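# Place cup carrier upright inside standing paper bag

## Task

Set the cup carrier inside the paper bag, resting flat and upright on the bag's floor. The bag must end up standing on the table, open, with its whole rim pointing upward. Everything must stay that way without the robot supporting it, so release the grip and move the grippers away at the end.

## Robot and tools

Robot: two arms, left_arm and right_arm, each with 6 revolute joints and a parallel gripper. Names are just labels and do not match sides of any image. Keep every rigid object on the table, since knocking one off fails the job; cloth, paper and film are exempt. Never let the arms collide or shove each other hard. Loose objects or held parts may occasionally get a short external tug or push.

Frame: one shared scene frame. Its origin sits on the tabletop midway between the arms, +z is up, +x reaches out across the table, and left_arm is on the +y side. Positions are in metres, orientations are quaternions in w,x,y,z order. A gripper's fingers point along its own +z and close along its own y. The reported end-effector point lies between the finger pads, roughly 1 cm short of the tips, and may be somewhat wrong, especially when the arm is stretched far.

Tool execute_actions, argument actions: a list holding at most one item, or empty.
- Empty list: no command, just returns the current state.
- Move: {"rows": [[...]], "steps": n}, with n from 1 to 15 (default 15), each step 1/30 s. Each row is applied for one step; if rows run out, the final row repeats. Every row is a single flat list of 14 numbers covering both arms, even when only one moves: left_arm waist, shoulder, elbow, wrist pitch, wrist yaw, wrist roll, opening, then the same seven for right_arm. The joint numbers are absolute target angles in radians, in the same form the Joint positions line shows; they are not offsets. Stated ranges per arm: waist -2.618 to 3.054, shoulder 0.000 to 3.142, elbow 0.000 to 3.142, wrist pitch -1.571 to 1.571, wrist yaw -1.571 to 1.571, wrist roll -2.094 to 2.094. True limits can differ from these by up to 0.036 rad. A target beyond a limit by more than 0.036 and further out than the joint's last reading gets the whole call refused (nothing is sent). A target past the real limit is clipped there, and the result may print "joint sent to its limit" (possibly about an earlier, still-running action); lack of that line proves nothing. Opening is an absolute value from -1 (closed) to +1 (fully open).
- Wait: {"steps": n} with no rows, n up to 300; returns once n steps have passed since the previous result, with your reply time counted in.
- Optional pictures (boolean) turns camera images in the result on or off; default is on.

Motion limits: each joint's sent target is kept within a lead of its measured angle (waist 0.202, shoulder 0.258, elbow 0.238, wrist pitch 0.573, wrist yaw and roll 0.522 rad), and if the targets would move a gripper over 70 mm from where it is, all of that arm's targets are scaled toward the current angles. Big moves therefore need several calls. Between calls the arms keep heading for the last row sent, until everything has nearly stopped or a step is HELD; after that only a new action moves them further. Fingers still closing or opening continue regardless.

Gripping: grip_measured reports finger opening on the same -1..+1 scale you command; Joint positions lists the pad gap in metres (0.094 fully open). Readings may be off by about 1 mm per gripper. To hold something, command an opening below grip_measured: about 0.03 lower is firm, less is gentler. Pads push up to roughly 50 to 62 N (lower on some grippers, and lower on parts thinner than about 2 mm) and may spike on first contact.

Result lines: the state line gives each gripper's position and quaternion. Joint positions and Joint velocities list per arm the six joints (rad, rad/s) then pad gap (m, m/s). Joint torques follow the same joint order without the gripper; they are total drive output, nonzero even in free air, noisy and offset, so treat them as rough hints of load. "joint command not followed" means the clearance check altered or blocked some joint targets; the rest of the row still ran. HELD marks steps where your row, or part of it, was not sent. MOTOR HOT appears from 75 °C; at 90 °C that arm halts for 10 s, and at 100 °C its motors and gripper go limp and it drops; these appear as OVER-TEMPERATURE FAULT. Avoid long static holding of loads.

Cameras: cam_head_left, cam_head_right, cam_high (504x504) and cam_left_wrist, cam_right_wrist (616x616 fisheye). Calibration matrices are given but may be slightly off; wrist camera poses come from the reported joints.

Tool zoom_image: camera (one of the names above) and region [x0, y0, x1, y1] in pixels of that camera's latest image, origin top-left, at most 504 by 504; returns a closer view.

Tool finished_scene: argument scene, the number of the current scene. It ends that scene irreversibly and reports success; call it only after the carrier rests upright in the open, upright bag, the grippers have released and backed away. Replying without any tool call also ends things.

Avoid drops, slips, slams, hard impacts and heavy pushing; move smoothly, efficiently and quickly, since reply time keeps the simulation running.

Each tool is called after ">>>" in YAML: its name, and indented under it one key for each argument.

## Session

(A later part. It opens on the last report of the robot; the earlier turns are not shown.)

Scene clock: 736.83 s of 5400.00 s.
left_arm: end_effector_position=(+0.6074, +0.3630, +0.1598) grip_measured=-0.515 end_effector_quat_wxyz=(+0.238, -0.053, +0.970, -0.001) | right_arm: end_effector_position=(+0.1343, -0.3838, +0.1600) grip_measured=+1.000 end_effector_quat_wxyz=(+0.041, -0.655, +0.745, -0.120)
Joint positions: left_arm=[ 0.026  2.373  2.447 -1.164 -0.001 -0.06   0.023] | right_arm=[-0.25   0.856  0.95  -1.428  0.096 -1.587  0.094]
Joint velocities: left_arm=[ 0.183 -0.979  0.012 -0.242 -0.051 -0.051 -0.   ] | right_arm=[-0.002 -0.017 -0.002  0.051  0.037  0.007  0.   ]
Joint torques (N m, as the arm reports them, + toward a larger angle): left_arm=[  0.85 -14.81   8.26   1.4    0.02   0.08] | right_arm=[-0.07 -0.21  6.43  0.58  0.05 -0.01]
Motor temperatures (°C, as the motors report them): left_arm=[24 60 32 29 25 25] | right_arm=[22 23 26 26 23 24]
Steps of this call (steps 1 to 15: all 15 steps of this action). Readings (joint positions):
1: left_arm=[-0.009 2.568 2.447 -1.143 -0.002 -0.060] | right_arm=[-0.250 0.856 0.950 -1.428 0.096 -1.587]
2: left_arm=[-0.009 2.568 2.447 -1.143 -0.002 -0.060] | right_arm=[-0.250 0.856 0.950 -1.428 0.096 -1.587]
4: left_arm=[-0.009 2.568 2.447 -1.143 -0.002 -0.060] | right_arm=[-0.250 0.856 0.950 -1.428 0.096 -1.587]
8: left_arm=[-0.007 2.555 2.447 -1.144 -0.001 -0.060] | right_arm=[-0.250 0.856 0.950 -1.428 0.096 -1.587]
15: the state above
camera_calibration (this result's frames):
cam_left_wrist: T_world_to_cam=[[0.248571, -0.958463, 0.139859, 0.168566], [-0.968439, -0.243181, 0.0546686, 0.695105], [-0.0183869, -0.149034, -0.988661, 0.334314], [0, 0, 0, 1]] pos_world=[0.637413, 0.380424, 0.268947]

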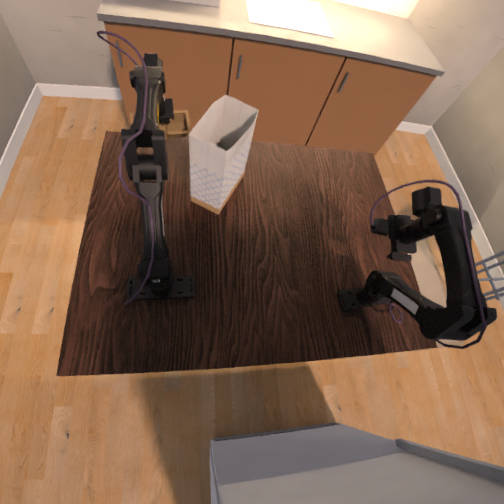

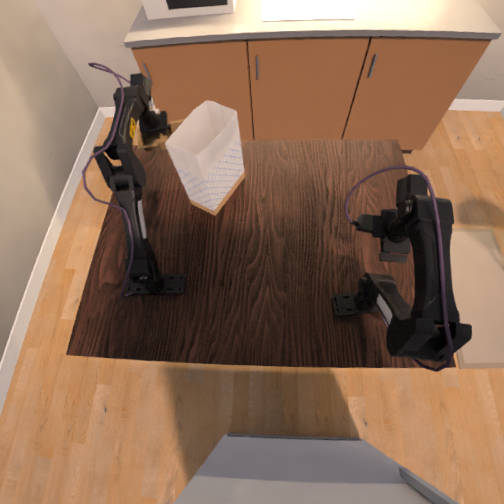

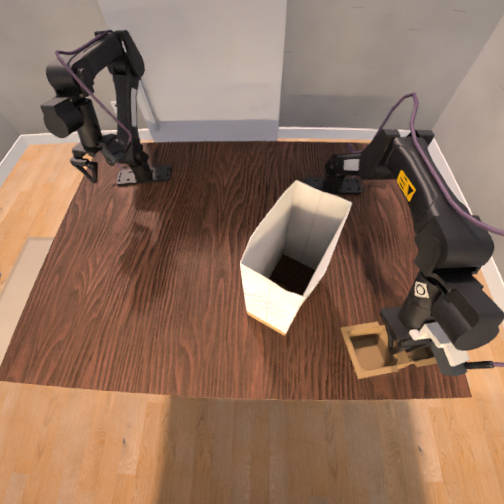

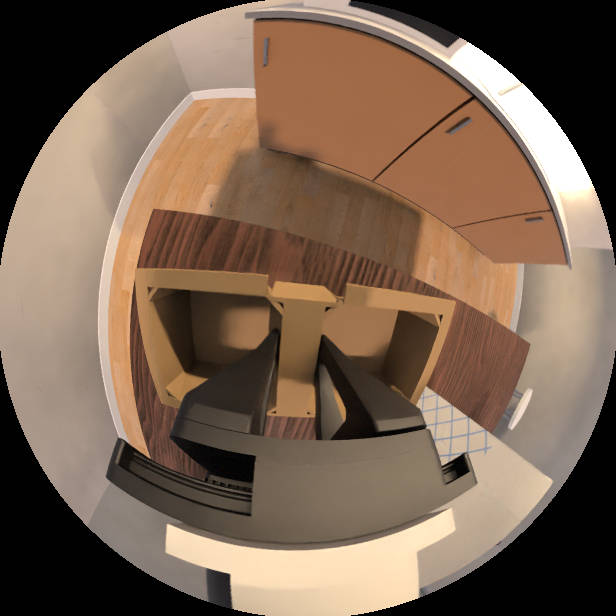

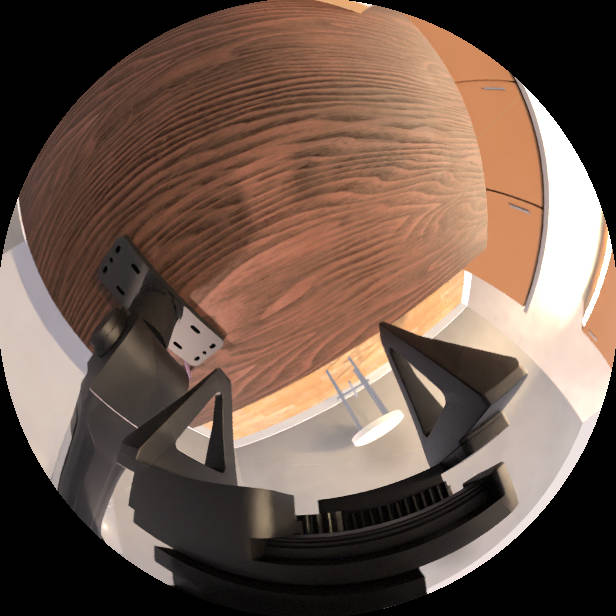

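>>> execute_actions:
  actions:
    - {"rows":[[0.09,2.05,2.45,-1.27,0,0,-0.75,-0.25,0.856,0.95,-1.428,0.096,-1.587,1],[0.09,2.02,2.45,-1.28,0,0.1,-0.75,-0.25,0.856,0.95,-1.428,0.096,-1.587,1],[0.09,1.99,2.44,-1.29,0,0.2,-0.75,-0.25,0.856,0.95,-1.428,0.096,-1.587,1],[0.09,1.96,2.44,-1.3,0,0.3,-0.75,-0.25,0.856,0.95,-1.428,0.096,-1.587,1],[0.09,1.93,2.43,-1.3,0,0.4,-0.75,-0.25,0.856,0.95,-1.428,0.096,-1.587,1],[0.09,1.9,2.43,-1.3,0,0.5,-0.75,-0.25,0.856,0.95,-1.428,0.096,-1.587,1],[0.09,1.87,2.43,-1.3,0,0.6,-0.75,-0.25,0.856,0.95,-1.428,0.096,-1.587,1],[0.09,1.84,2.43,-1.3,0,0.7,-0.75,-0.25,0.856,0.95,-1.428,0.096,-1.587,1],[0.09,1.81,2.43,-1.3,0,0.8,-0.75,-0.25,0.856,0.95,-1.428,0.096,-1.587,1],[0.09,1.78,2.43,-1.3,0,0.9,-0.75,-0.25,0.856,0.95,-1.428,0.096,-1.587,1],[0.09,1.75,2.43,-1.3,0,1.0,-0.75,-0.25,0.856,0.95,-1.428,0.096,-1.587,1],[0.09,1.72,2.43,-1.3,0,1.1,-0.75,-0.25,0.856,0.95,-1.428,0.096,-1.587,1],[0.09,1.7,2.43,-1.3,0,1.2,-0.75,-0.25,0.856,0.95,-1.428,0.096,-1.587,1]],"steps":15}
  pictures: false

>>> execute_actions:
  actions:
    - {"rows":[[0.09,1.7,2.43,-1.3,0,1.3,-0.75,-0.25,0.856,0.95,-1.428,0.096,-1.587,1],[0.09,1.7,2.43,-1.3,0,1.4,-0.75,-0.25,0.856,0.95,-1.428,0.096,-1.587,1],[0.09,1.7,2.43,-1.3,0,1.5,-0.75,-0.25,0.856,0.95,-1.428,0.096,-1.587,1],[0.09,1.7,2.43,-1.3,0,1.64,-0.75,-0.25,0.856,0.95,-1.428,0.096,-1.587,1],[0.04,1.7,2.43,-1.3,0,1.64,-0.75,-0.25,0.856,0.95,-1.428,0.096,-1.587,1],[-0.01,1.7,2.43,-1.3,0,1.64,-0.75,-0.25,0.856,0.95,-1.428,0.096,-1.587,1],[-0.06,1.7,2.43,-1.3,0,1.64,-0.75,-0.25,0.856,0.95,-1.428,0.096,-1.587,1],[-0.11,1.7,2.43,-1.3,0,1.64,-0.75,-0.25,0.856,0.95,-1.428,0.096,-1.587,1],[-0.16,1.7,2.43,-1.3,0,1.64,-0.75,-0.25,0.856,0.95,-1.428,0.096,-1.587,1],[-0.21,1.7,2.43,-1.3,0,1.64,-0.75,-0.25,0.856,0.95,-1.428,0.096,-1.587,1],[-0.26,1.7,2.43,-1.3,0,1.64,-0.75,-0.25,0.856,0.95,-1.428,0.096,-1.587,1],[-0.31,1.7,2.43,-1.3,0,1.64,-0.75,-0.25,0.856,0.95,-1.428,0.096,-1.587,1],[-0.36,1.7,2.43,-1.3,0,1.64,-0.75,-0.25,0.856,0.95,-1.428,0.096,-1.587,1],[-0.42,1.7,2.43,-1.3,0,1.64,-0.75,-0.25,0.856,0.95,-1.428,0.096,-1.587,1]],"steps":15}
  pictures: false

>>> execute_actions:
  actions:
    - {"steps":15}

Scene clock: 765.37 s of 5400.00 s.
left_arm: end_effector_position=(+0.4503, +0.3819, +0.4541) grip_measured=-0.515 end_effector_quat_wxyz=(+0.416, +0.353, +0.802, +0.243) | right_arm: end_effector_position=(+0.1343, -0.3838, +0.1600) grip_measured=+1.000 end_effector_quat_wxyz=(+0.041, -0.655, +0.745, -0.120)
Joint positions: left_arm=[ 0.091  1.706  2.428 -1.288 -0.001  0.943  0.023] | right_arm=[-0.25   0.856  0.95  -1.428  0.096 -1.587  0.094]
Joint velocities: left_arm=[ 0.002 -0.789  0.002 -0.125  0.037  1.751 -0.   ] | right_arm=[-0.002 -0.012 -0.017  0.037  0.051 -0.037  0.   ]
Joint torques (N m, as the arm reports them, + toward a larger angle): left_arm=[-0.35 -2.53  5.6   2.3   0.06  0.05] | right_arm=[-0.07 -0.05  6.33  0.63  0.03 -0.07]
Motor temperatures (°C, as the motors report them): left_arm=[24 55 31 30 25 25] | right_arm=[22 23 26 26 23 24]
Steps of this call (steps 1 to 45: the robot went on to your last target; steps 46 to 110: nothing new was sent; then 24.37 s passed at rest; steps 111 to 125: all 15 steps of this action). Readings (joint positions):
111: left_arm=[0.091 2.082 2.465 -1.249 -0.001 -0.052] | right_arm=[-0.250 0.856 0.950 -1.428 0.096 -1.587]
112: left_arm=[0.091 2.080 2.465 -1.252 -0.001 -0.027] | right_arm=[-0.250 0.856 0.950 -1.428 0.096 -1.587]
114: left_arm=[0.091 2.058 2.450 -1.261 -0.001 0.065] | right_arm=[-0.250 0.856 0.950 -1.428 0.096 -1.587]
118: left_arm=[0.091 1.957 2.428 -1.287 -0.001 0.350] | right_arm=[-0.250 0.856 0.950 -1.428 0.096 -1.587]
125: the state above

Scene clock: 765.87 s of 5400.00 s.
left_arm: end_effector_position=(+0.4305, +0.1951, +0.4519) grip_measured=-0.515 end_effector_quat_wxyz=(+0.387, +0.726, +0.493, +0.283) | right_arm: end_effector_position=(+0.1343, -0.3838, +0.1600) grip_measured=+1.000 end_effector_quat_wxyz=(+0.041, -0.655, +0.745, -0.120)
Joint positions: left_arm=[-0.373  1.711  2.428 -1.288 -0.007  1.603  0.023] | right_arm=[-0.25   0.856  0.95  -1.428  0.096 -1.587  0.094]
Joint velocities: left_arm=[-1.267  0.007  0.002  0.022  0.242  0.212 -0.   ] | right_arm=[-0.007  0.007 -0.007 -0.007  0.007 -0.081  0.   ]
Joint torques (N m, as the arm reports them, + toward a larger angle): left_arm=[ 1.92 -6.44  5.63  2.25 -0.24  0.09] | right_arm=[-0.05 -0.35  6.28  0.65  0.06 -0.05]
Motor temperatures (°C, as the motors report them): left_arm=[24 55 31 30 25 25] | right_arm=[22 23 26 26 23 24]
Steps of this call (steps 1 to 15: all 15 steps of this action). Readings (joint positions):
1: left_arm=[0.091 1.684 2.428 -1.288 -0.001 1.010] | right_arm=[-0.250 0.856 0.950 -1.428 0.096 -1.587]
2: left_arm=[0.091 1.670 2.428 -1.288 -0.001 1.084] | right_arm=[-0.250 0.856 0.950 -1.428 0.096 -1.587]
4: left_arm=[0.091 1.663 2.428 -1.288 -0.001 1.253] | right_arm=[-0.250 0.856 0.950 -1.428 0.096 -1.587]
8: left_arm=[-0.004 1.688 2.428 -1.288 -0.019 1.479] | right_arm=[-0.250 0.856 0.950 -1.428 0.096 -1.587]
15: the state above

Scene clock: 766.37 s of 5400.00 s.
left_arm: end_effector_position=(+0.4215, +0.1722, +0.4519) grip_measured=-0.515 end_effector_quat_wxyz=(+0.392, +0.748, +0.459, +0.275) | right_arm: end_effector_position=(+0.1343, -0.3838, +0.1600) grip_measured=+1.000 end_effector_quat_wxyz=(+0.041, -0.655, +0.745, -0.120)
Joint positions: left_arm=[-0.429  1.711  2.428 -1.288  0.003  1.634  0.023] | right_arm=[-0.25   0.856  0.95  -1.428  0.096 -1.587  0.094]
Joint velocities: left_arm=[ 0.007 -0.002 -0.007  0.037 -0.007  0.007  0.001] | right_arm=[-0.017  0.002  0.007  0.037  0.007  0.007  0.   ]
Joint torques (N m, as the arm reports them, + toward a larger angle): left_arm=[ 0.56 -6.46  5.55  2.26  0.05  0.11] | right_arm=[ 0.1  -0.15  6.37  0.6   0.05 -0.04]
Motor temperatures (°C, as the motors report them): left_arm=[24 55 31 30 25 25] | right_arm=[22 23 26 26 23 24]
Steps of this call (steps 1 to 15: the robot went on to your last target). Readings (joint positions):
1: left_arm=[-0.409 1.711 2.428 -1.288 0.001 1.609] | right_arm=[-0.250 0.856 0.950 -1.428 0.096 -1.587]
2: left_arm=[-0.428 1.711 2.428 -1.288 0.008 1.615] | right_arm=[-0.250 0.856 0.950 -1.428 0.096 -1.587]
4: left_arm=[-0.435 1.711 2.428 -1.288 0.011 1.622] | right_arm=[-0.250 0.856 0.950 -1.428 0.096 -1.587]
8: left_arm=[-0.429 1.711 2.428 -1.288 0.005 1.630] | right_arm=[-0.250 0.856 0.950 -1.428 0.096 -1.587]
15: the state above
camera_calibration (this result's frames):
cam_left_wrist: T_world_to_cam=[[-0.565981, 0.110438, -0.816988, 0.58269], [-0.0899723, 0.976793, 0.19437, -0.190784], [0.819494, 0.183516, -0.54291, -0.020579], [0, 0, 0, 1]] pos_world=[0.32949, 0.125781, 0.50196]

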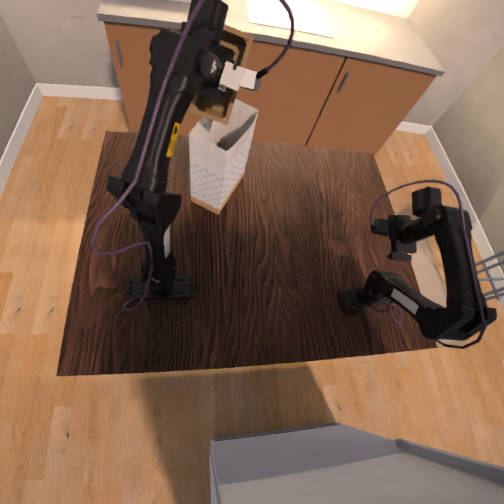

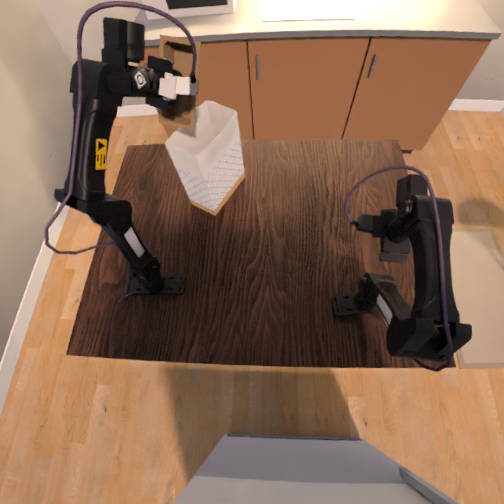

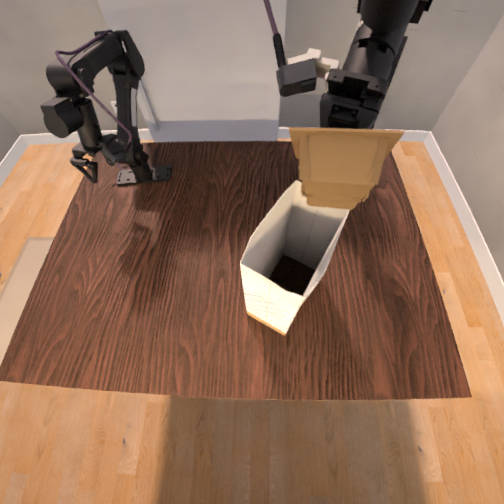

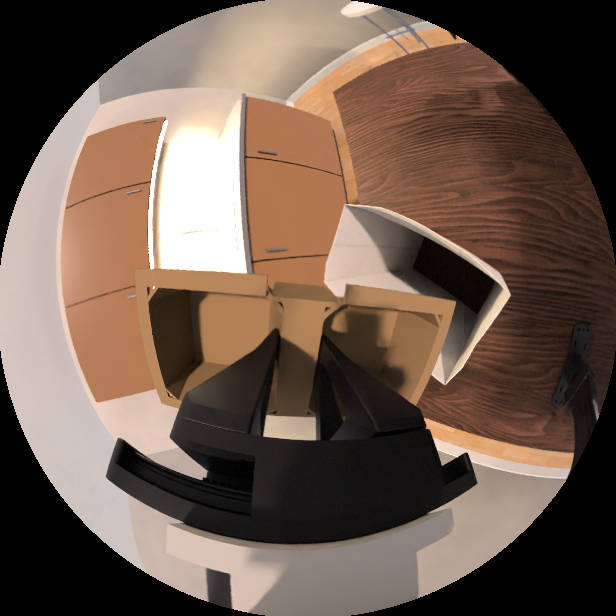

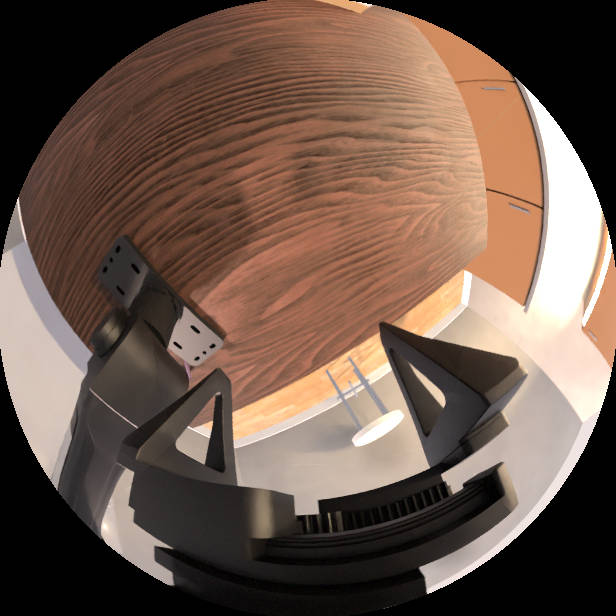

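>>> execute_actions:
  actions:
    - {"rows":[[-0.42,1.72,2.4,-1.3,0,1.64,-0.75,-0.25,0.856,0.95,-1.428,0.096,-1.587,1],[-0.42,1.74,2.38,-1.3,0,1.64,-0.75,-0.25,0.856,0.95,-1.428,0.096,-1.587,1],[-0.42,1.76,2.36,-1.31,0,1.64,-0.75,-0.25,0.856,0.95,-1.428,0.096,-1.587,1],[-0.42,1.78,2.34,-1.31,0,1.64,-0.75,-0.25,0.856,0.95,-1.428,0.096,-1.587,1],[-0.42,1.8,2.32,-1.32,0,1.64,-0.75,-0.25,0.856,0.95,-1.428,0.096,-1.587,1],[-0.42,1.81,2.3,-1.33,0,1.64,-0.75,-0.25,0.856,0.95,-1.428,0.096,-1.587,1],[-0.42,1.823,2.28,-1.33,0,1.64,-0.75,-0.25,0.856,0.95,-1.428,0.096,-1.587,1]],"steps":15}

Scene clock: 782.50 s of 5400.00 s.
left_arm: end_effector_position=(+0.4563, +0.1578, +0.3320) grip_measured=-0.516 end_effector_quat_wxyz=(+0.270, +0.805, +0.493, +0.191) | right_arm: end_effector_position=(+0.1343, -0.3838, +0.1600) grip_measured=+1.000 end_effector_quat_wxyz=(+0.041, -0.655, +0.745, -0.120)
Joint positions: left_arm=[-0.429  1.857  2.276 -1.317 -0.     1.636  0.023] | right_arm=[-0.25   0.856  0.95  -1.428  0.096 -1.587  0.094]
Joint velocities: left_arm=[-0.007  0.007 -0.017 -0.022  0.037 -0.022  0.   ] | right_arm=[ 0.007 -0.002  0.012 -0.051 -0.066 -0.066  0.   ]
Joint torques (N m, as the arm reports them, + toward a larger angle): left_arm=[  0.55 -10.34   6.85   1.92   0.04   0.05] | right_arm=[-0.14 -0.1   6.39  0.62  0.08 -0.05]
Motor temperatures (°C, as the motors report them): left_arm=[24 51 30 31 25 25] | right_arm=[22 23 26 26 23 24]
Steps of this call (steps 1 to 15: the robot went on to your last target; steps 16 to 90: nothing new was sent; then 12.63 s passed at rest; steps 91 to 105: all 15 steps of this action). Readings (joint positions):
91: left_arm=[-0.429 1.711 2.428 -1.288 0.002 1.635] | right_arm=[-0.250 0.856 0.950 -1.428 0.096 -1.587]
92: left_arm=[-0.429 1.712 2.424 -1.288 0.002 1.635] | right_arm=[-0.250 0.856 0.950 -1.428 0.096 -1.587]
94: left_arm=[-0.429 1.715 2.402 -1.288 0.002 1.635] | right_arm=[-0.250 0.856 0.950 -1.428 0.096 -1.587]
98: left_arm=[-0.429 1.770 2.332 -1.292 0.002 1.635] | right_arm=[-0.250 0.856 0.950 -1.428 0.096 -1.587]
105: the state above
camera_calibration (this result's frames):
cam_left_wrist: T_world_to_cam=[[-0.778698, 0.203552, -0.593461, 0.51418], [-0.0110595, 0.941307, 0.337371, -0.228173], [0.627301, 0.269274, -0.730743, 0.0249672], [0, 0, 0, 1]] pos_world=[0.382205, 0.103395, 0.400369]

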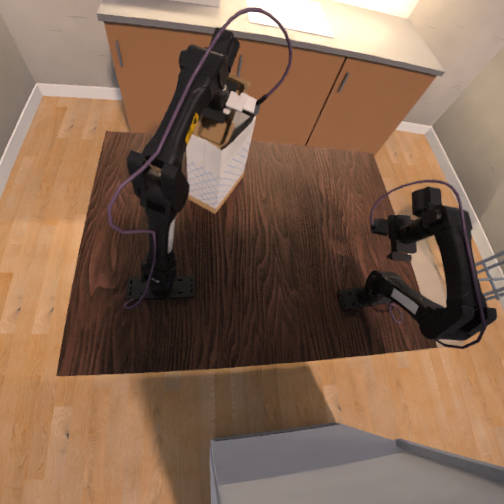

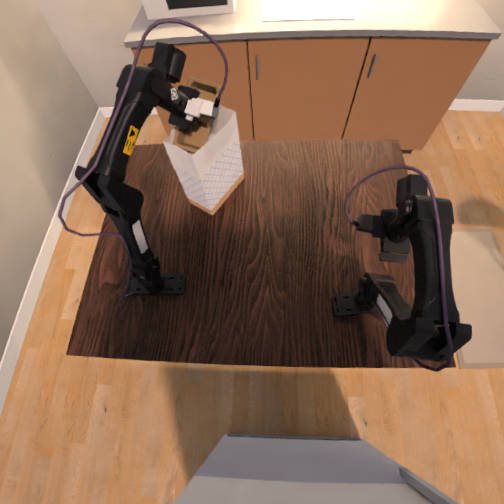

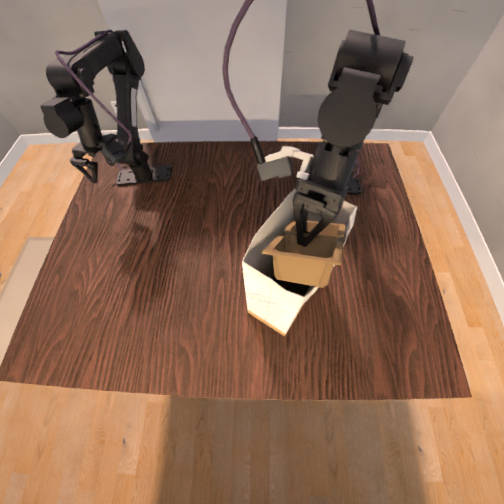

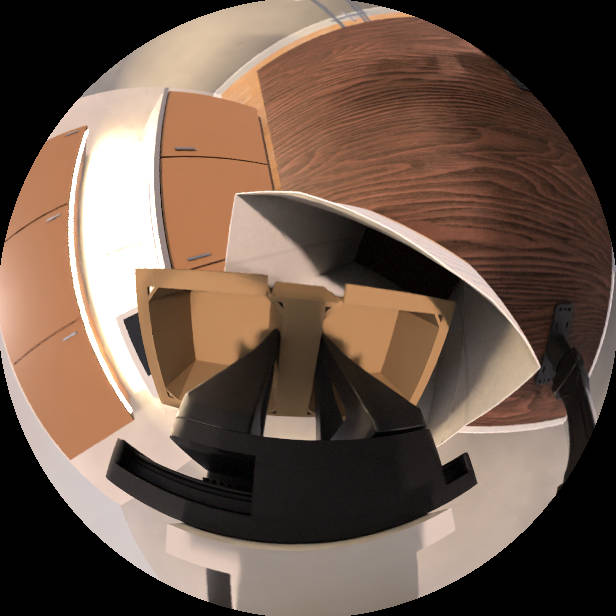

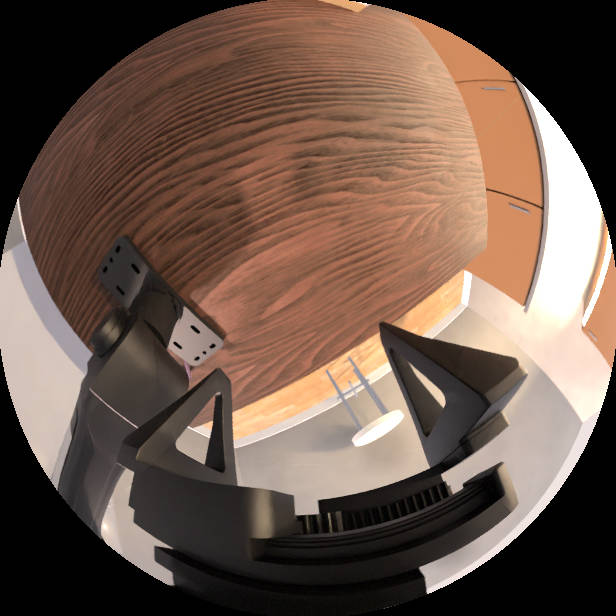

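>>> execute_actions:
  actions:
    - {"rows":[[-0.44,1.82,2.25,-1.34,0,1.64,-0.75,-0.25,0.856,0.95,-1.428,0.096,-1.587,1],[-0.45,1.81,2.22,-1.35,0,1.64,-0.75,-0.25,0.856,0.95,-1.428,0.096,-1.587,1],[-0.46,1.8,2.19,-1.37,0,1.64,-0.75,-0.25,0.856,0.95,-1.428,0.096,-1.587,1],[-0.47,1.79,2.16,-1.39,0,1.64,-0.75,-0.25,0.856,0.95,-1.428,0.096,-1.587,1],[-0.48,1.78,2.13,-1.41,0,1.64,-0.75,-0.25,0.856,0.95,-1.428,0.096,-1.587,1],[-0.48,1.77,2.1,-1.43,0,1.64,-0.75,-0.25,0.856,0.95,-1.428,0.096,-1.587,1],[-0.48,1.76,2.085,-1.436,0,1.64,-0.75,-0.25,0.856,0.95,-1.428,0.096,-1.587,1]],"steps":15}

Scene clock: 791.87 s of 5400.00 s.
left_arm: end_effector_position=(+0.4071, +0.1586, +0.2852) grip_measured=-0.516 end_effector_quat_wxyz=(+0.190, +0.842, +0.489, +0.129) | right_arm: end_effector_position=(+0.1343, -0.3838, +0.1600) grip_measured=+1.000 end_effector_quat_wxyz=(+0.041, -0.655, +0.745, -0.120)
Joint positions: left_arm=[-0.477  1.79   2.097 -1.415 -0.004  1.636  0.023] | right_arm=[-0.25   0.856  0.95  -1.428  0.096 -1.587  0.094]
Joint velocities: left_arm=[ 0.007 -0.027  0.007 -0.051 -0.037 -0.007 -0.001] | right_arm=[-0.022 -0.012  0.007 -0.007 -0.022  0.022  0.   ]
Joint torques (N m, as the arm reports them, + toward a larger angle): left_arm=[-0.25 -9.37  5.6   1.39  0.06  0.06] | right_arm=[-0.06 -0.11  6.59  0.63  0.09  0.  ]
Motor temperatures (°C, as the motors report them): left_arm=[24 52 30 31 25 25] | right_arm=[22 23 26 26 23 24]
Steps of this call (steps 1 to 30: the robot went on to your last target; steps 31 to 90: nothing new was sent; then 5.87 s passed at rest; steps 91 to 105: all 15 steps of this action). Readings (joint positions):
91: left_arm=[-0.429 1.846 2.276 -1.318 -0.000 1.636] | right_arm=[-0.250 0.856 0.950 -1.428 0.096 -1.587]
92: left_arm=[-0.430 1.843 2.268 -1.317 -0.001 1.636] | right_arm=[-0.250 0.856 0.950 -1.428 0.096 -1.587]
94: left_arm=[-0.439 1.826 2.225 -1.323 -0.003 1.636] | right_arm=[-0.250 0.856 0.950 -1.428 0.096 -1.587]
98: left_arm=[-0.471 1.793 2.121 -1.376 -0.004 1.636] | right_arm=[-0.250 0.856 0.950 -1.428 0.096 -1.587]
105: the state above
camera_calibration (this result's frames):
cam_left_wrist: T_world_to_cam=[[-0.86326, 0.287141, -0.415129, 0.418298], [0.102685, 0.905133, 0.41254, -0.275689], [0.494204, 0.313502, -0.81085, 0.0914534], [0, 0, 0, 1]] pos_world=[0.344212, 0.100754, 0.361535]

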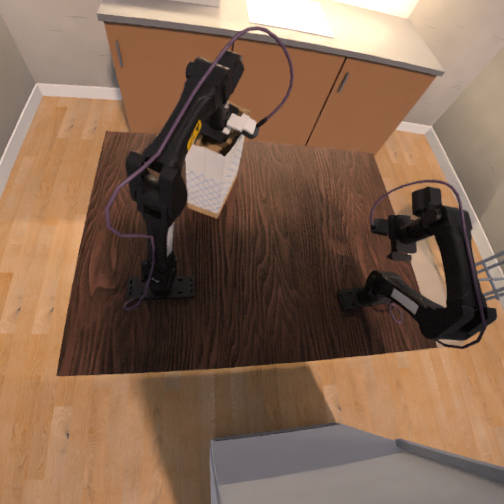

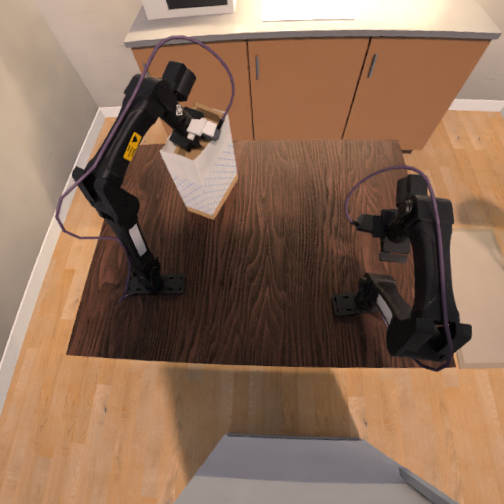

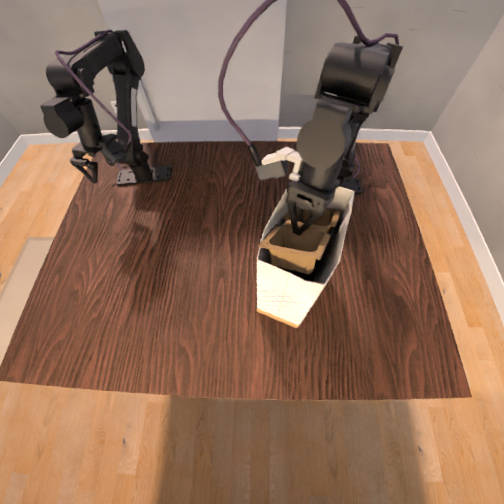

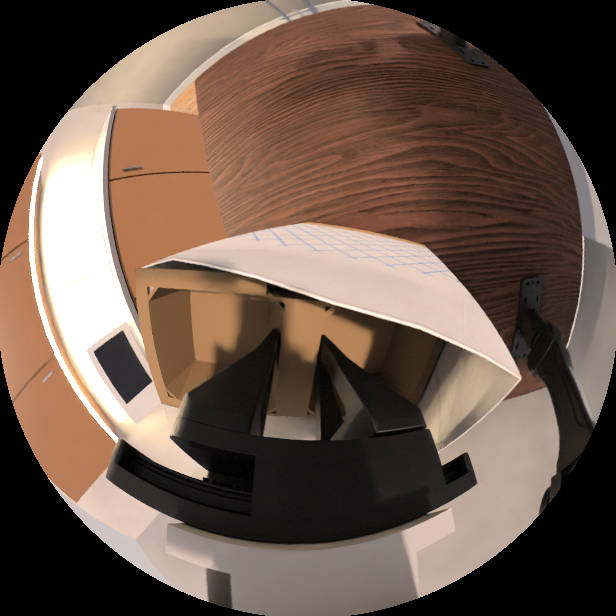

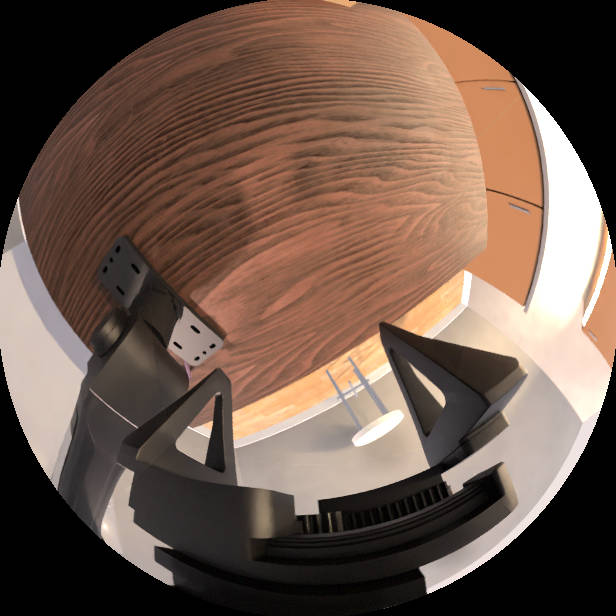

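>>> execute_actions:
  actions:
    - {"rows":[[-0.48,1.79,2.085,-1.45,0,1.64,-0.75,-0.25,0.856,0.95,-1.428,0.096,-1.587,1],[-0.48,1.81,2.08,-1.47,0,1.64,-0.75,-0.25,0.856,0.95,-1.428,0.096,-1.587,1],[-0.48,1.83,2.08,-1.48,0,1.64,-0.75,-0.25,0.856,0.95,-1.428,0.096,-1.587,1],[-0.48,1.85,2.08,-1.5,0,1.64,-0.75,-0.25,0.856,0.95,-1.428,0.096,-1.587,1],[-0.48,1.87,2.08,-1.51,0,1.64,-0.75,-0.25,0.856,0.95,-1.428,0.096,-1.587,1],[-0.48,1.89,2.07,-1.52,0,1.64,-0.75,-0.25,0.856,0.95,-1.428,0.096,-1.587,1],[-0.48,1.91,2.07,-1.54,0,1.64,-0.75,-0.25,0.856,0.95,-1.428,0.096,-1.587,1],[-0.48,1.93,2.07,-1.55,0,1.64,-0.75,-0.25,0.856,0.95,-1.428,0.096,-1.587,1]],"steps":15}

Scene clock: 800.57 s of 5400.00 s.
left_arm: end_effector_position=(+0.4017, +0.1612, +0.2083) grip_measured=-0.516 end_effector_quat_wxyz=(+0.072, +0.861, +0.500, +0.051) | right_arm: end_effector_position=(+0.1343, -0.3838, +0.1600) grip_measured=+1.000 end_effector_quat_wxyz=(+0.041, -0.655, +0.745, -0.120)
Joint positions: left_arm=[-0.477  1.952  2.073 -1.515 -0.004  1.636  0.023] | right_arm=[-0.25   0.856  0.95  -1.428  0.096 -1.587  0.094]
Joint velocities: left_arm=[-0.002 -0.002  0.017 -0.154  0.051  0.037  0.   ] | right_arm=[ 0.002 -0.007 -0.007 -0.066 -0.022 -0.007  0.   ]
Joint torques (N m, as the arm reports them, + toward a larger angle): left_arm=[ -0.23 -10.03   6.27   0.7    0.06   0.07] | right_arm=[-0.24 -0.02  6.34  0.62  0.06 -0.03]
Motor temperatures (°C, as the motors report them): left_arm=[24 52 30 30 25 24] | right_arm=[22 23 26 26 23 24]
Steps of this call (steps 1 to 15: the robot went on to your last target; steps 16 to 90: nothing new was sent; then 5.20 s passed at rest; steps 91 to 105: all 15 steps of this action). Readings (joint positions):
91: left_arm=[-0.477 1.786 2.097 -1.418 -0.004 1.636] | right_arm=[-0.250 0.856 0.950 -1.428 0.096 -1.587]
92: left_arm=[-0.477 1.788 2.097 -1.422 -0.004 1.636] | right_arm=[-0.250 0.856 0.950 -1.428 0.096 -1.587]
94: left_arm=[-0.477 1.798 2.097 -1.438 -0.004 1.636] | right_arm=[-0.250 0.856 0.950 -1.428 0.096 -1.587]
98: left_arm=[-0.477 1.866 2.097 -1.480 -0.004 1.636] | right_arm=[-0.250 0.856 0.950 -1.428 0.096 -1.587]
105: the state above
camera_calibration (this result's frames):
cam_left_wrist: T_world_to_cam=[[-0.935589, 0.322489, -0.143785, 0.347774], [0.218434, 0.848566, 0.481895, -0.297617], [0.277417, 0.419448, -0.864351, 0.112075], [0, 0, 0, 1]] pos_world=[0.359292, 0.0933843, 0.290297]

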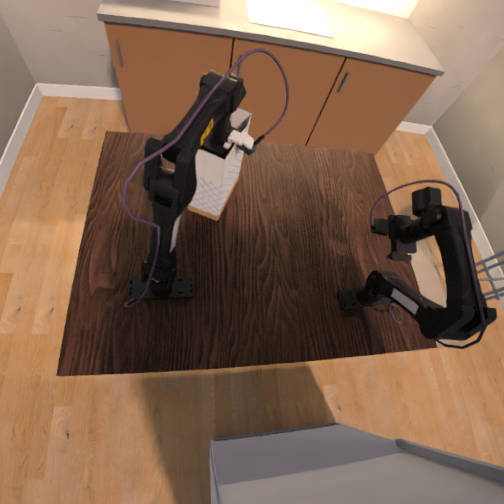

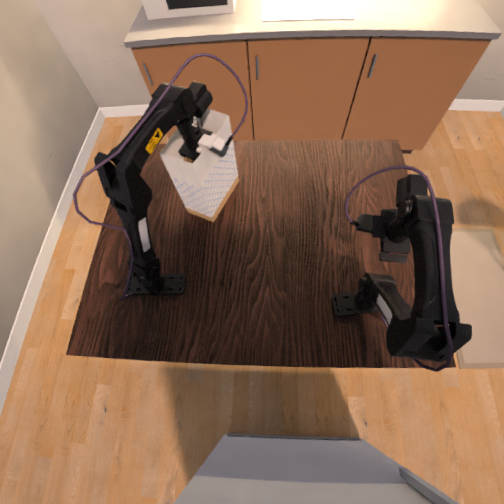

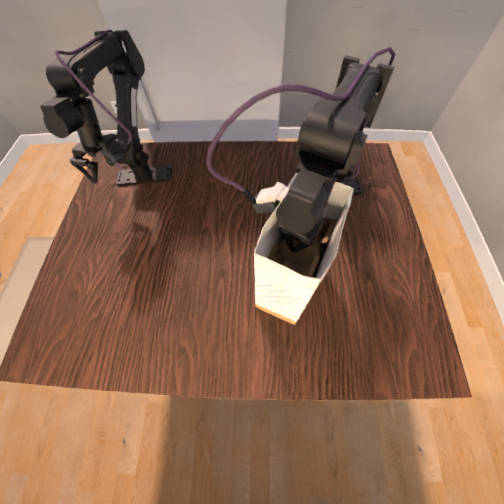

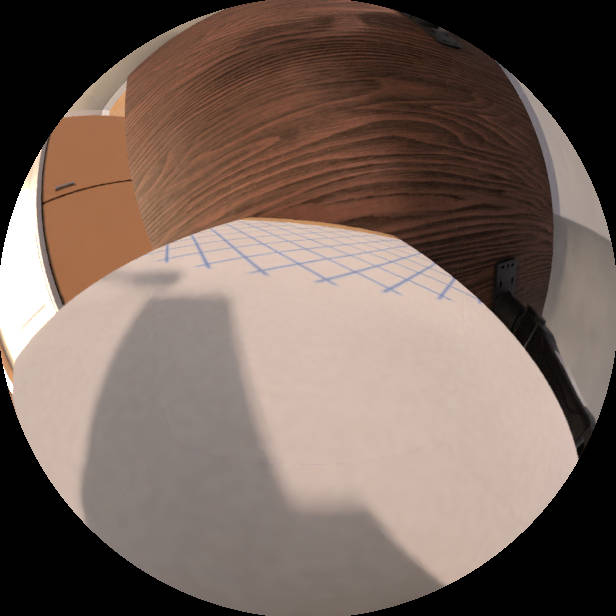

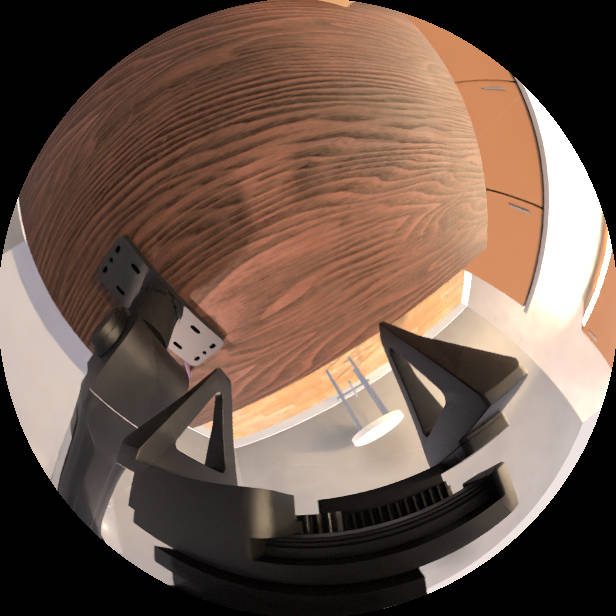

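>>> execute_actions:
  actions:
    - {"rows":[[-0.48,1.93,2.07,-1.55,0,1.64,-0.2,-0.25,0.856,0.95,-1.428,0.096,-1.587,1]],"steps":12}
  pictures: false

>>> execute_actions:
  actions:
    - {"rows":[[-0.48,1.86,2.08,-1.5,0,1.64,-0.2,-0.25,0.856,0.95,-1.428,0.096,-1.587,1],[-0.48,1.86,2.08,-1.5,0,1.64,-0.2,-0.25,0.856,0.95,-1.428,0.096,-1.587,1],[-0.48,1.86,2.08,-1.5,0,1.64,-0.2,-0.25,0.856,0.95,-1.428,0.096,-1.587,1],[-0.48,1.78,2.09,-1.44,0,1.64,-0.3,-0.25,0.856,0.95,-1.428,0.096,-1.587,1],[-0.48,1.78,2.09,-1.44,0,1.64,-0.3,-0.25,0.856,0.95,-1.428,0.096,-1.587,1],[-0.48,1.78,2.09,-1.44,0,1.64,-0.3,-0.25,0.856,0.95,-1.428,0.096,-1.587,1],[-0.48,1.75,2.17,-1.4,0,1.64,-0.3,-0.25,0.856,0.95,-1.428,0.096,-1.587,1],[-0.48,1.75,2.17,-1.4,0,1.64,-0.3,-0.25,0.856,0.95,-1.428,0.096,-1.587,1],[-0.48,1.75,2.17,-1.4,0,1.64,-0.3,-0.25,0.856,0.95,-1.428,0.096,-1.587,1],[-0.48,1.72,2.27,-1.35,0,1.64,-0.3,-0.25,0.856,0.95,-1.428,0.096,-1.587,1],[-0.48,1.72,2.27,-1.35,0,1.64,-0.3,-0.25,0.856,0.95,-1.428,0.096,-1.587,1],[-0.48,1.7,2.35,-1.3,0,1.64,-0.3,-0.25,0.856,0.95,-1.428,0.096,-1.587,1]],"steps":15}
  pictures: false

>>> execute_actions:
  actions:
    - {"steps":15}

Scene clock: 814.17 s of 5400.00 s.
left_arm: end_effector_position=(+0.3988, +0.1626, +0.2085) grip_measured=-0.202 end_effector_quat_wxyz=(+0.068, +0.862, +0.500, +0.048) | right_arm: end_effector_position=(+0.1343, -0.3838, +0.1600) grip_measured=+1.000 end_effector_quat_wxyz=(+0.041, -0.655, +0.745, -0.120)
Joint positions: left_arm=[-0.477  1.95   2.073 -1.527 -0.004  1.636  0.037] | right_arm=[-0.25   0.856  0.95  -1.428  0.096 -1.587  0.094]
Joint velocities: left_arm=[-0.017 -0.017  0.002  0.007  0.007 -0.081 -0.001] | right_arm=[-0.007 -0.002  0.002  0.037  0.007  0.051  0.   ]
Joint torques (N m, as the arm reports them, + toward a larger angle): left_arm=[ -0.24 -10.13   6.32   0.68   0.07   0.06] | right_arm=[-0.1  -0.26  6.54  0.61  0.07 -0.03]
Motor temperatures (°C, as the motors report them): left_arm=[24 54 30 29 25 24] | right_arm=[22 23 26 26 23 24]
Steps of this call (steps 1 to 30: the robot went on to your last target; steps 31 to 90: nothing new was sent; then 10.20 s passed at rest; steps 91 to 102: all 12 steps of this action). Readings (joint positions):
91: left_arm=[-0.477 1.950 2.073 -1.526 -0.004 1.636] | right_arm=[-0.250 0.856 0.950 -1.428 0.096 -1.587]
92: left_arm=[-0.477 1.950 2.073 -1.527 -0.004 1.636] | right_arm=[-0.250 0.856 0.950 -1.428 0.096 -1.587]
94: left_arm=[-0.477 1.950 2.073 -1.527 -0.004 1.636] | right_arm=[-0.250 0.856 0.950 -1.428 0.096 -1.587]
98: left_arm=[-0.477 1.950 2.073 -1.527 -0.004 1.636] | right_arm=[-0.250 0.856 0.950 -1.428 0.096 -1.587]
102: the state above

Scene clock: 814.67 s of 5400.00 s.
left_arm: end_effector_position=(+0.4122, +0.1561, +0.3972) grip_measured=-0.298 end_effector_quat_wxyz=(+0.330, +0.793, +0.461, +0.223) | right_arm: end_effector_position=(+0.1343, -0.3838, +0.1600) grip_measured=+1.000 end_effector_quat_wxyz=(+0.041, -0.655, +0.745, -0.120)
Joint positions: left_arm=[-0.477  1.718  2.314 -1.347 -0.004  1.636  0.033] | right_arm=[-0.25   0.856  0.95  -1.428  0.096 -1.587  0.094]
Joint velocities: left_arm=[-0.007 -0.398  0.442  0.564 -0.066 -0.066  0.   ] | right_arm=[ 0.002 -0.012 -0.002  0.007  0.081  0.022  0.   ]
Joint torques (N m, as the arm reports them, + toward a larger angle): left_arm=[-0.19 -5.63  6.53  1.87  0.06  0.06] | right_arm=[ 0.01  0.    6.45  0.63  0.02 -0.03]
Motor temperatures (°C, as the motors report them): left_arm=[24 54 30 29 25 24] | right_arm=[22 23 26 26 23 24]
Steps of this call (steps 1 to 15: all 15 steps of this action). Readings (joint positions):
1: left_arm=[-0.477 1.944 2.073 -1.525 -0.004 1.636] | right_arm=[-0.250 0.856 0.950 -1.428 0.096 -1.587]
2: left_arm=[-0.477 1.937 2.073 -1.521 -0.004 1.636] | right_arm=[-0.250 0.856 0.950 -1.428 0.096 -1.587]
4: left_arm=[-0.477 1.902 2.073 -1.508 -0.004 1.636] | right_arm=[-0.250 0.856 0.950 -1.428 0.096 -1.587]
8: left_arm=[-0.477 1.805 2.106 -1.467 -0.004 1.636] | right_arm=[-0.250 0.856 0.950 -1.428 0.096 -1.587]
15: the state above

Scene clock: 815.17 s of 5400.00 s.
left_arm: end_effector_position=(+0.4103, +0.1570, +0.4216) grip_measured=-0.298 end_effector_quat_wxyz=(+0.361, +0.778, +0.452, +0.244) | right_arm: end_effector_position=(+0.1343, -0.3838, +0.1600) grip_measured=+1.000 end_effector_quat_wxyz=(+0.041, -0.655, +0.745, -0.120)
Joint positions: left_arm=[-0.477  1.693  2.337 -1.312 -0.004  1.636  0.033] | right_arm=[-0.25   0.856  0.95  -1.428  0.096 -1.587  0.094]
Joint velocities: left_arm=[-0.027 -0.012 -0.002  0.051  0.007 -0.066 -0.001] | right_arm=[ 0.012 -0.002 -0.007 -0.037 -0.007 -0.022  0.   ]
Joint torques (N m, as the arm reports them, + toward a larger angle): left_arm=[-0.23 -5.37  6.94  2.45  0.07  0.06] | right_arm=[-0.02 -0.23  6.47  0.63  0.05 -0.01]
Motor temperatures (°C, as the motors report them): left_arm=[24 54 30 30 25 24] | right_arm=[22 23 26 26 23 24]
Steps of this call (steps 1 to 15: the robot went on to your last target). Readings (joint positions):
1: left_arm=[-0.477 1.706 2.326 -1.333 -0.004 1.636] | right_arm=[-0.250 0.856 0.950 -1.428 0.096 -1.587]
2: left_arm=[-0.477 1.697 2.333 -1.324 -0.004 1.636] | right_arm=[-0.250 0.856 0.950 -1.428 0.096 -1.587]
4: left_arm=[-0.477 1.688 2.337 -1.314 -0.004 1.636] | right_arm=[-0.250 0.856 0.950 -1.428 0.096 -1.587]
8: left_arm=[-0.477 1.693 2.337 -1.312 -0.004 1.636] | right_arm=[-0.250 0.856 0.950 -1.428 0.096 -1.587]
15: the state above
camera_calibration (this result's frames):
cam_left_wrist: T_world_to_cam=[[-0.627604, 0.171974, -0.759301, 0.544632], [-0.0289548, 0.969467, 0.243507, -0.215722], [0.777994, 0.174812, -0.603462, 0.0189078], [0, 0, 0, 1]] pos_world=[0.320857, 0.112168, 0.47748]

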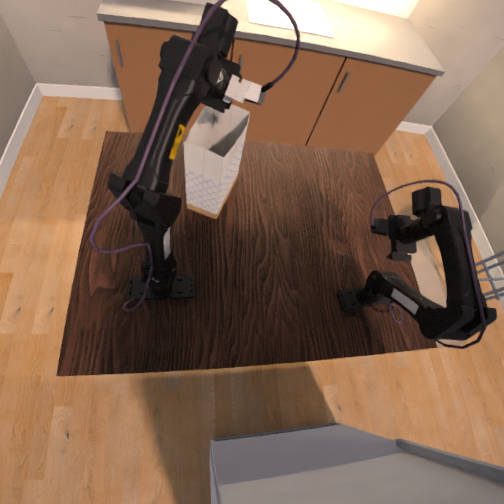

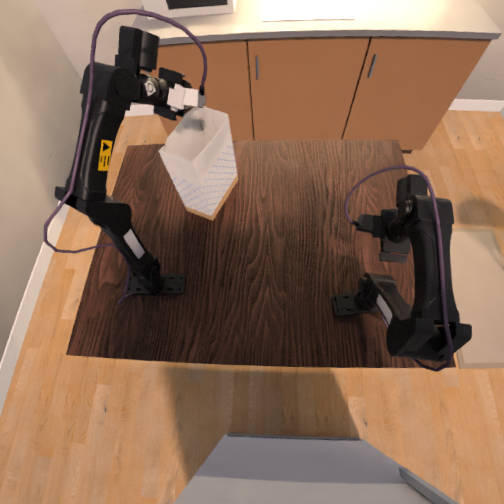

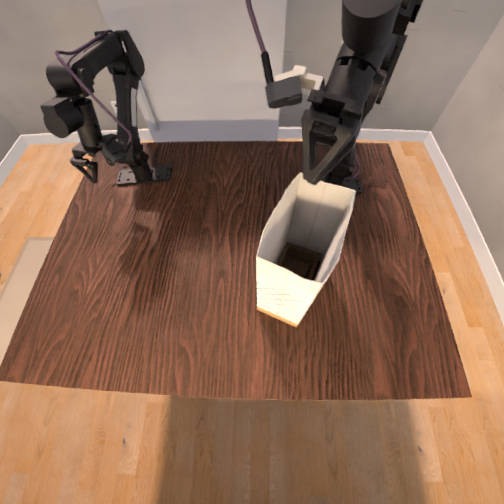

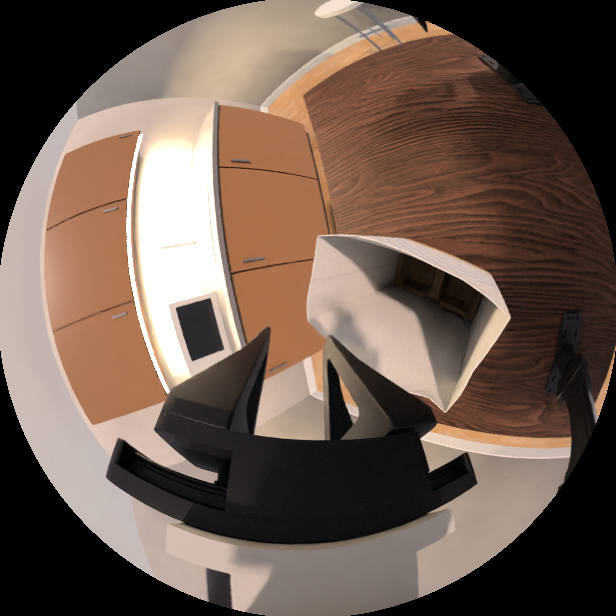

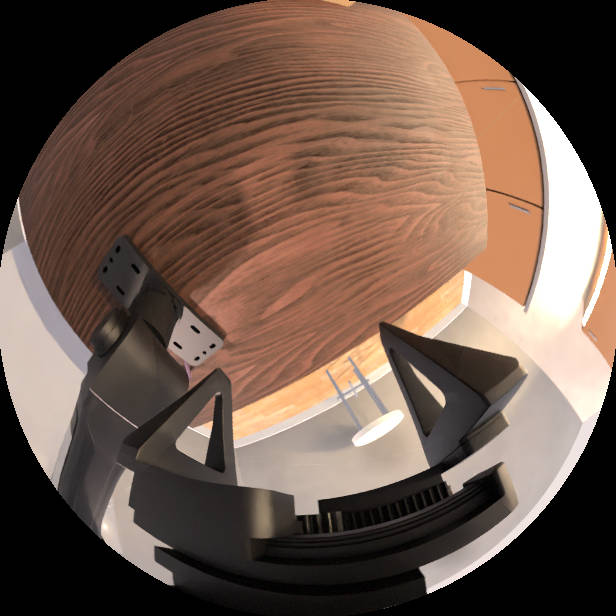

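>>> zoom_image:
  camera: "cam_left_wrist"
  region: [300,220,520,420]

Region (300, 220, 520, 420) of cam_left_wrist's 616x616 image, scaled by 2.291, with more detail than that image has; it fills the top 458 rows of this view, and the rest is white.

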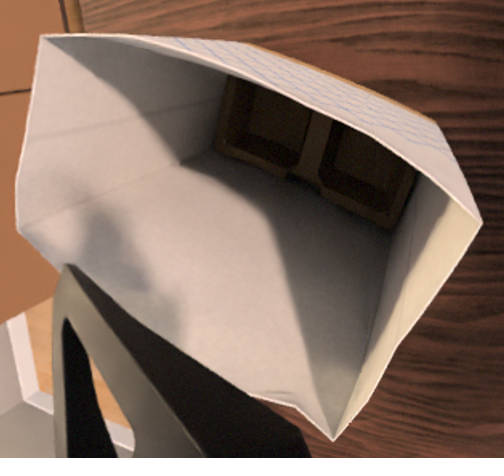

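Right way up, at bottom. Arm is clear.

>>> finished_scene:
  scene: 1

The scene is finished: the task was done.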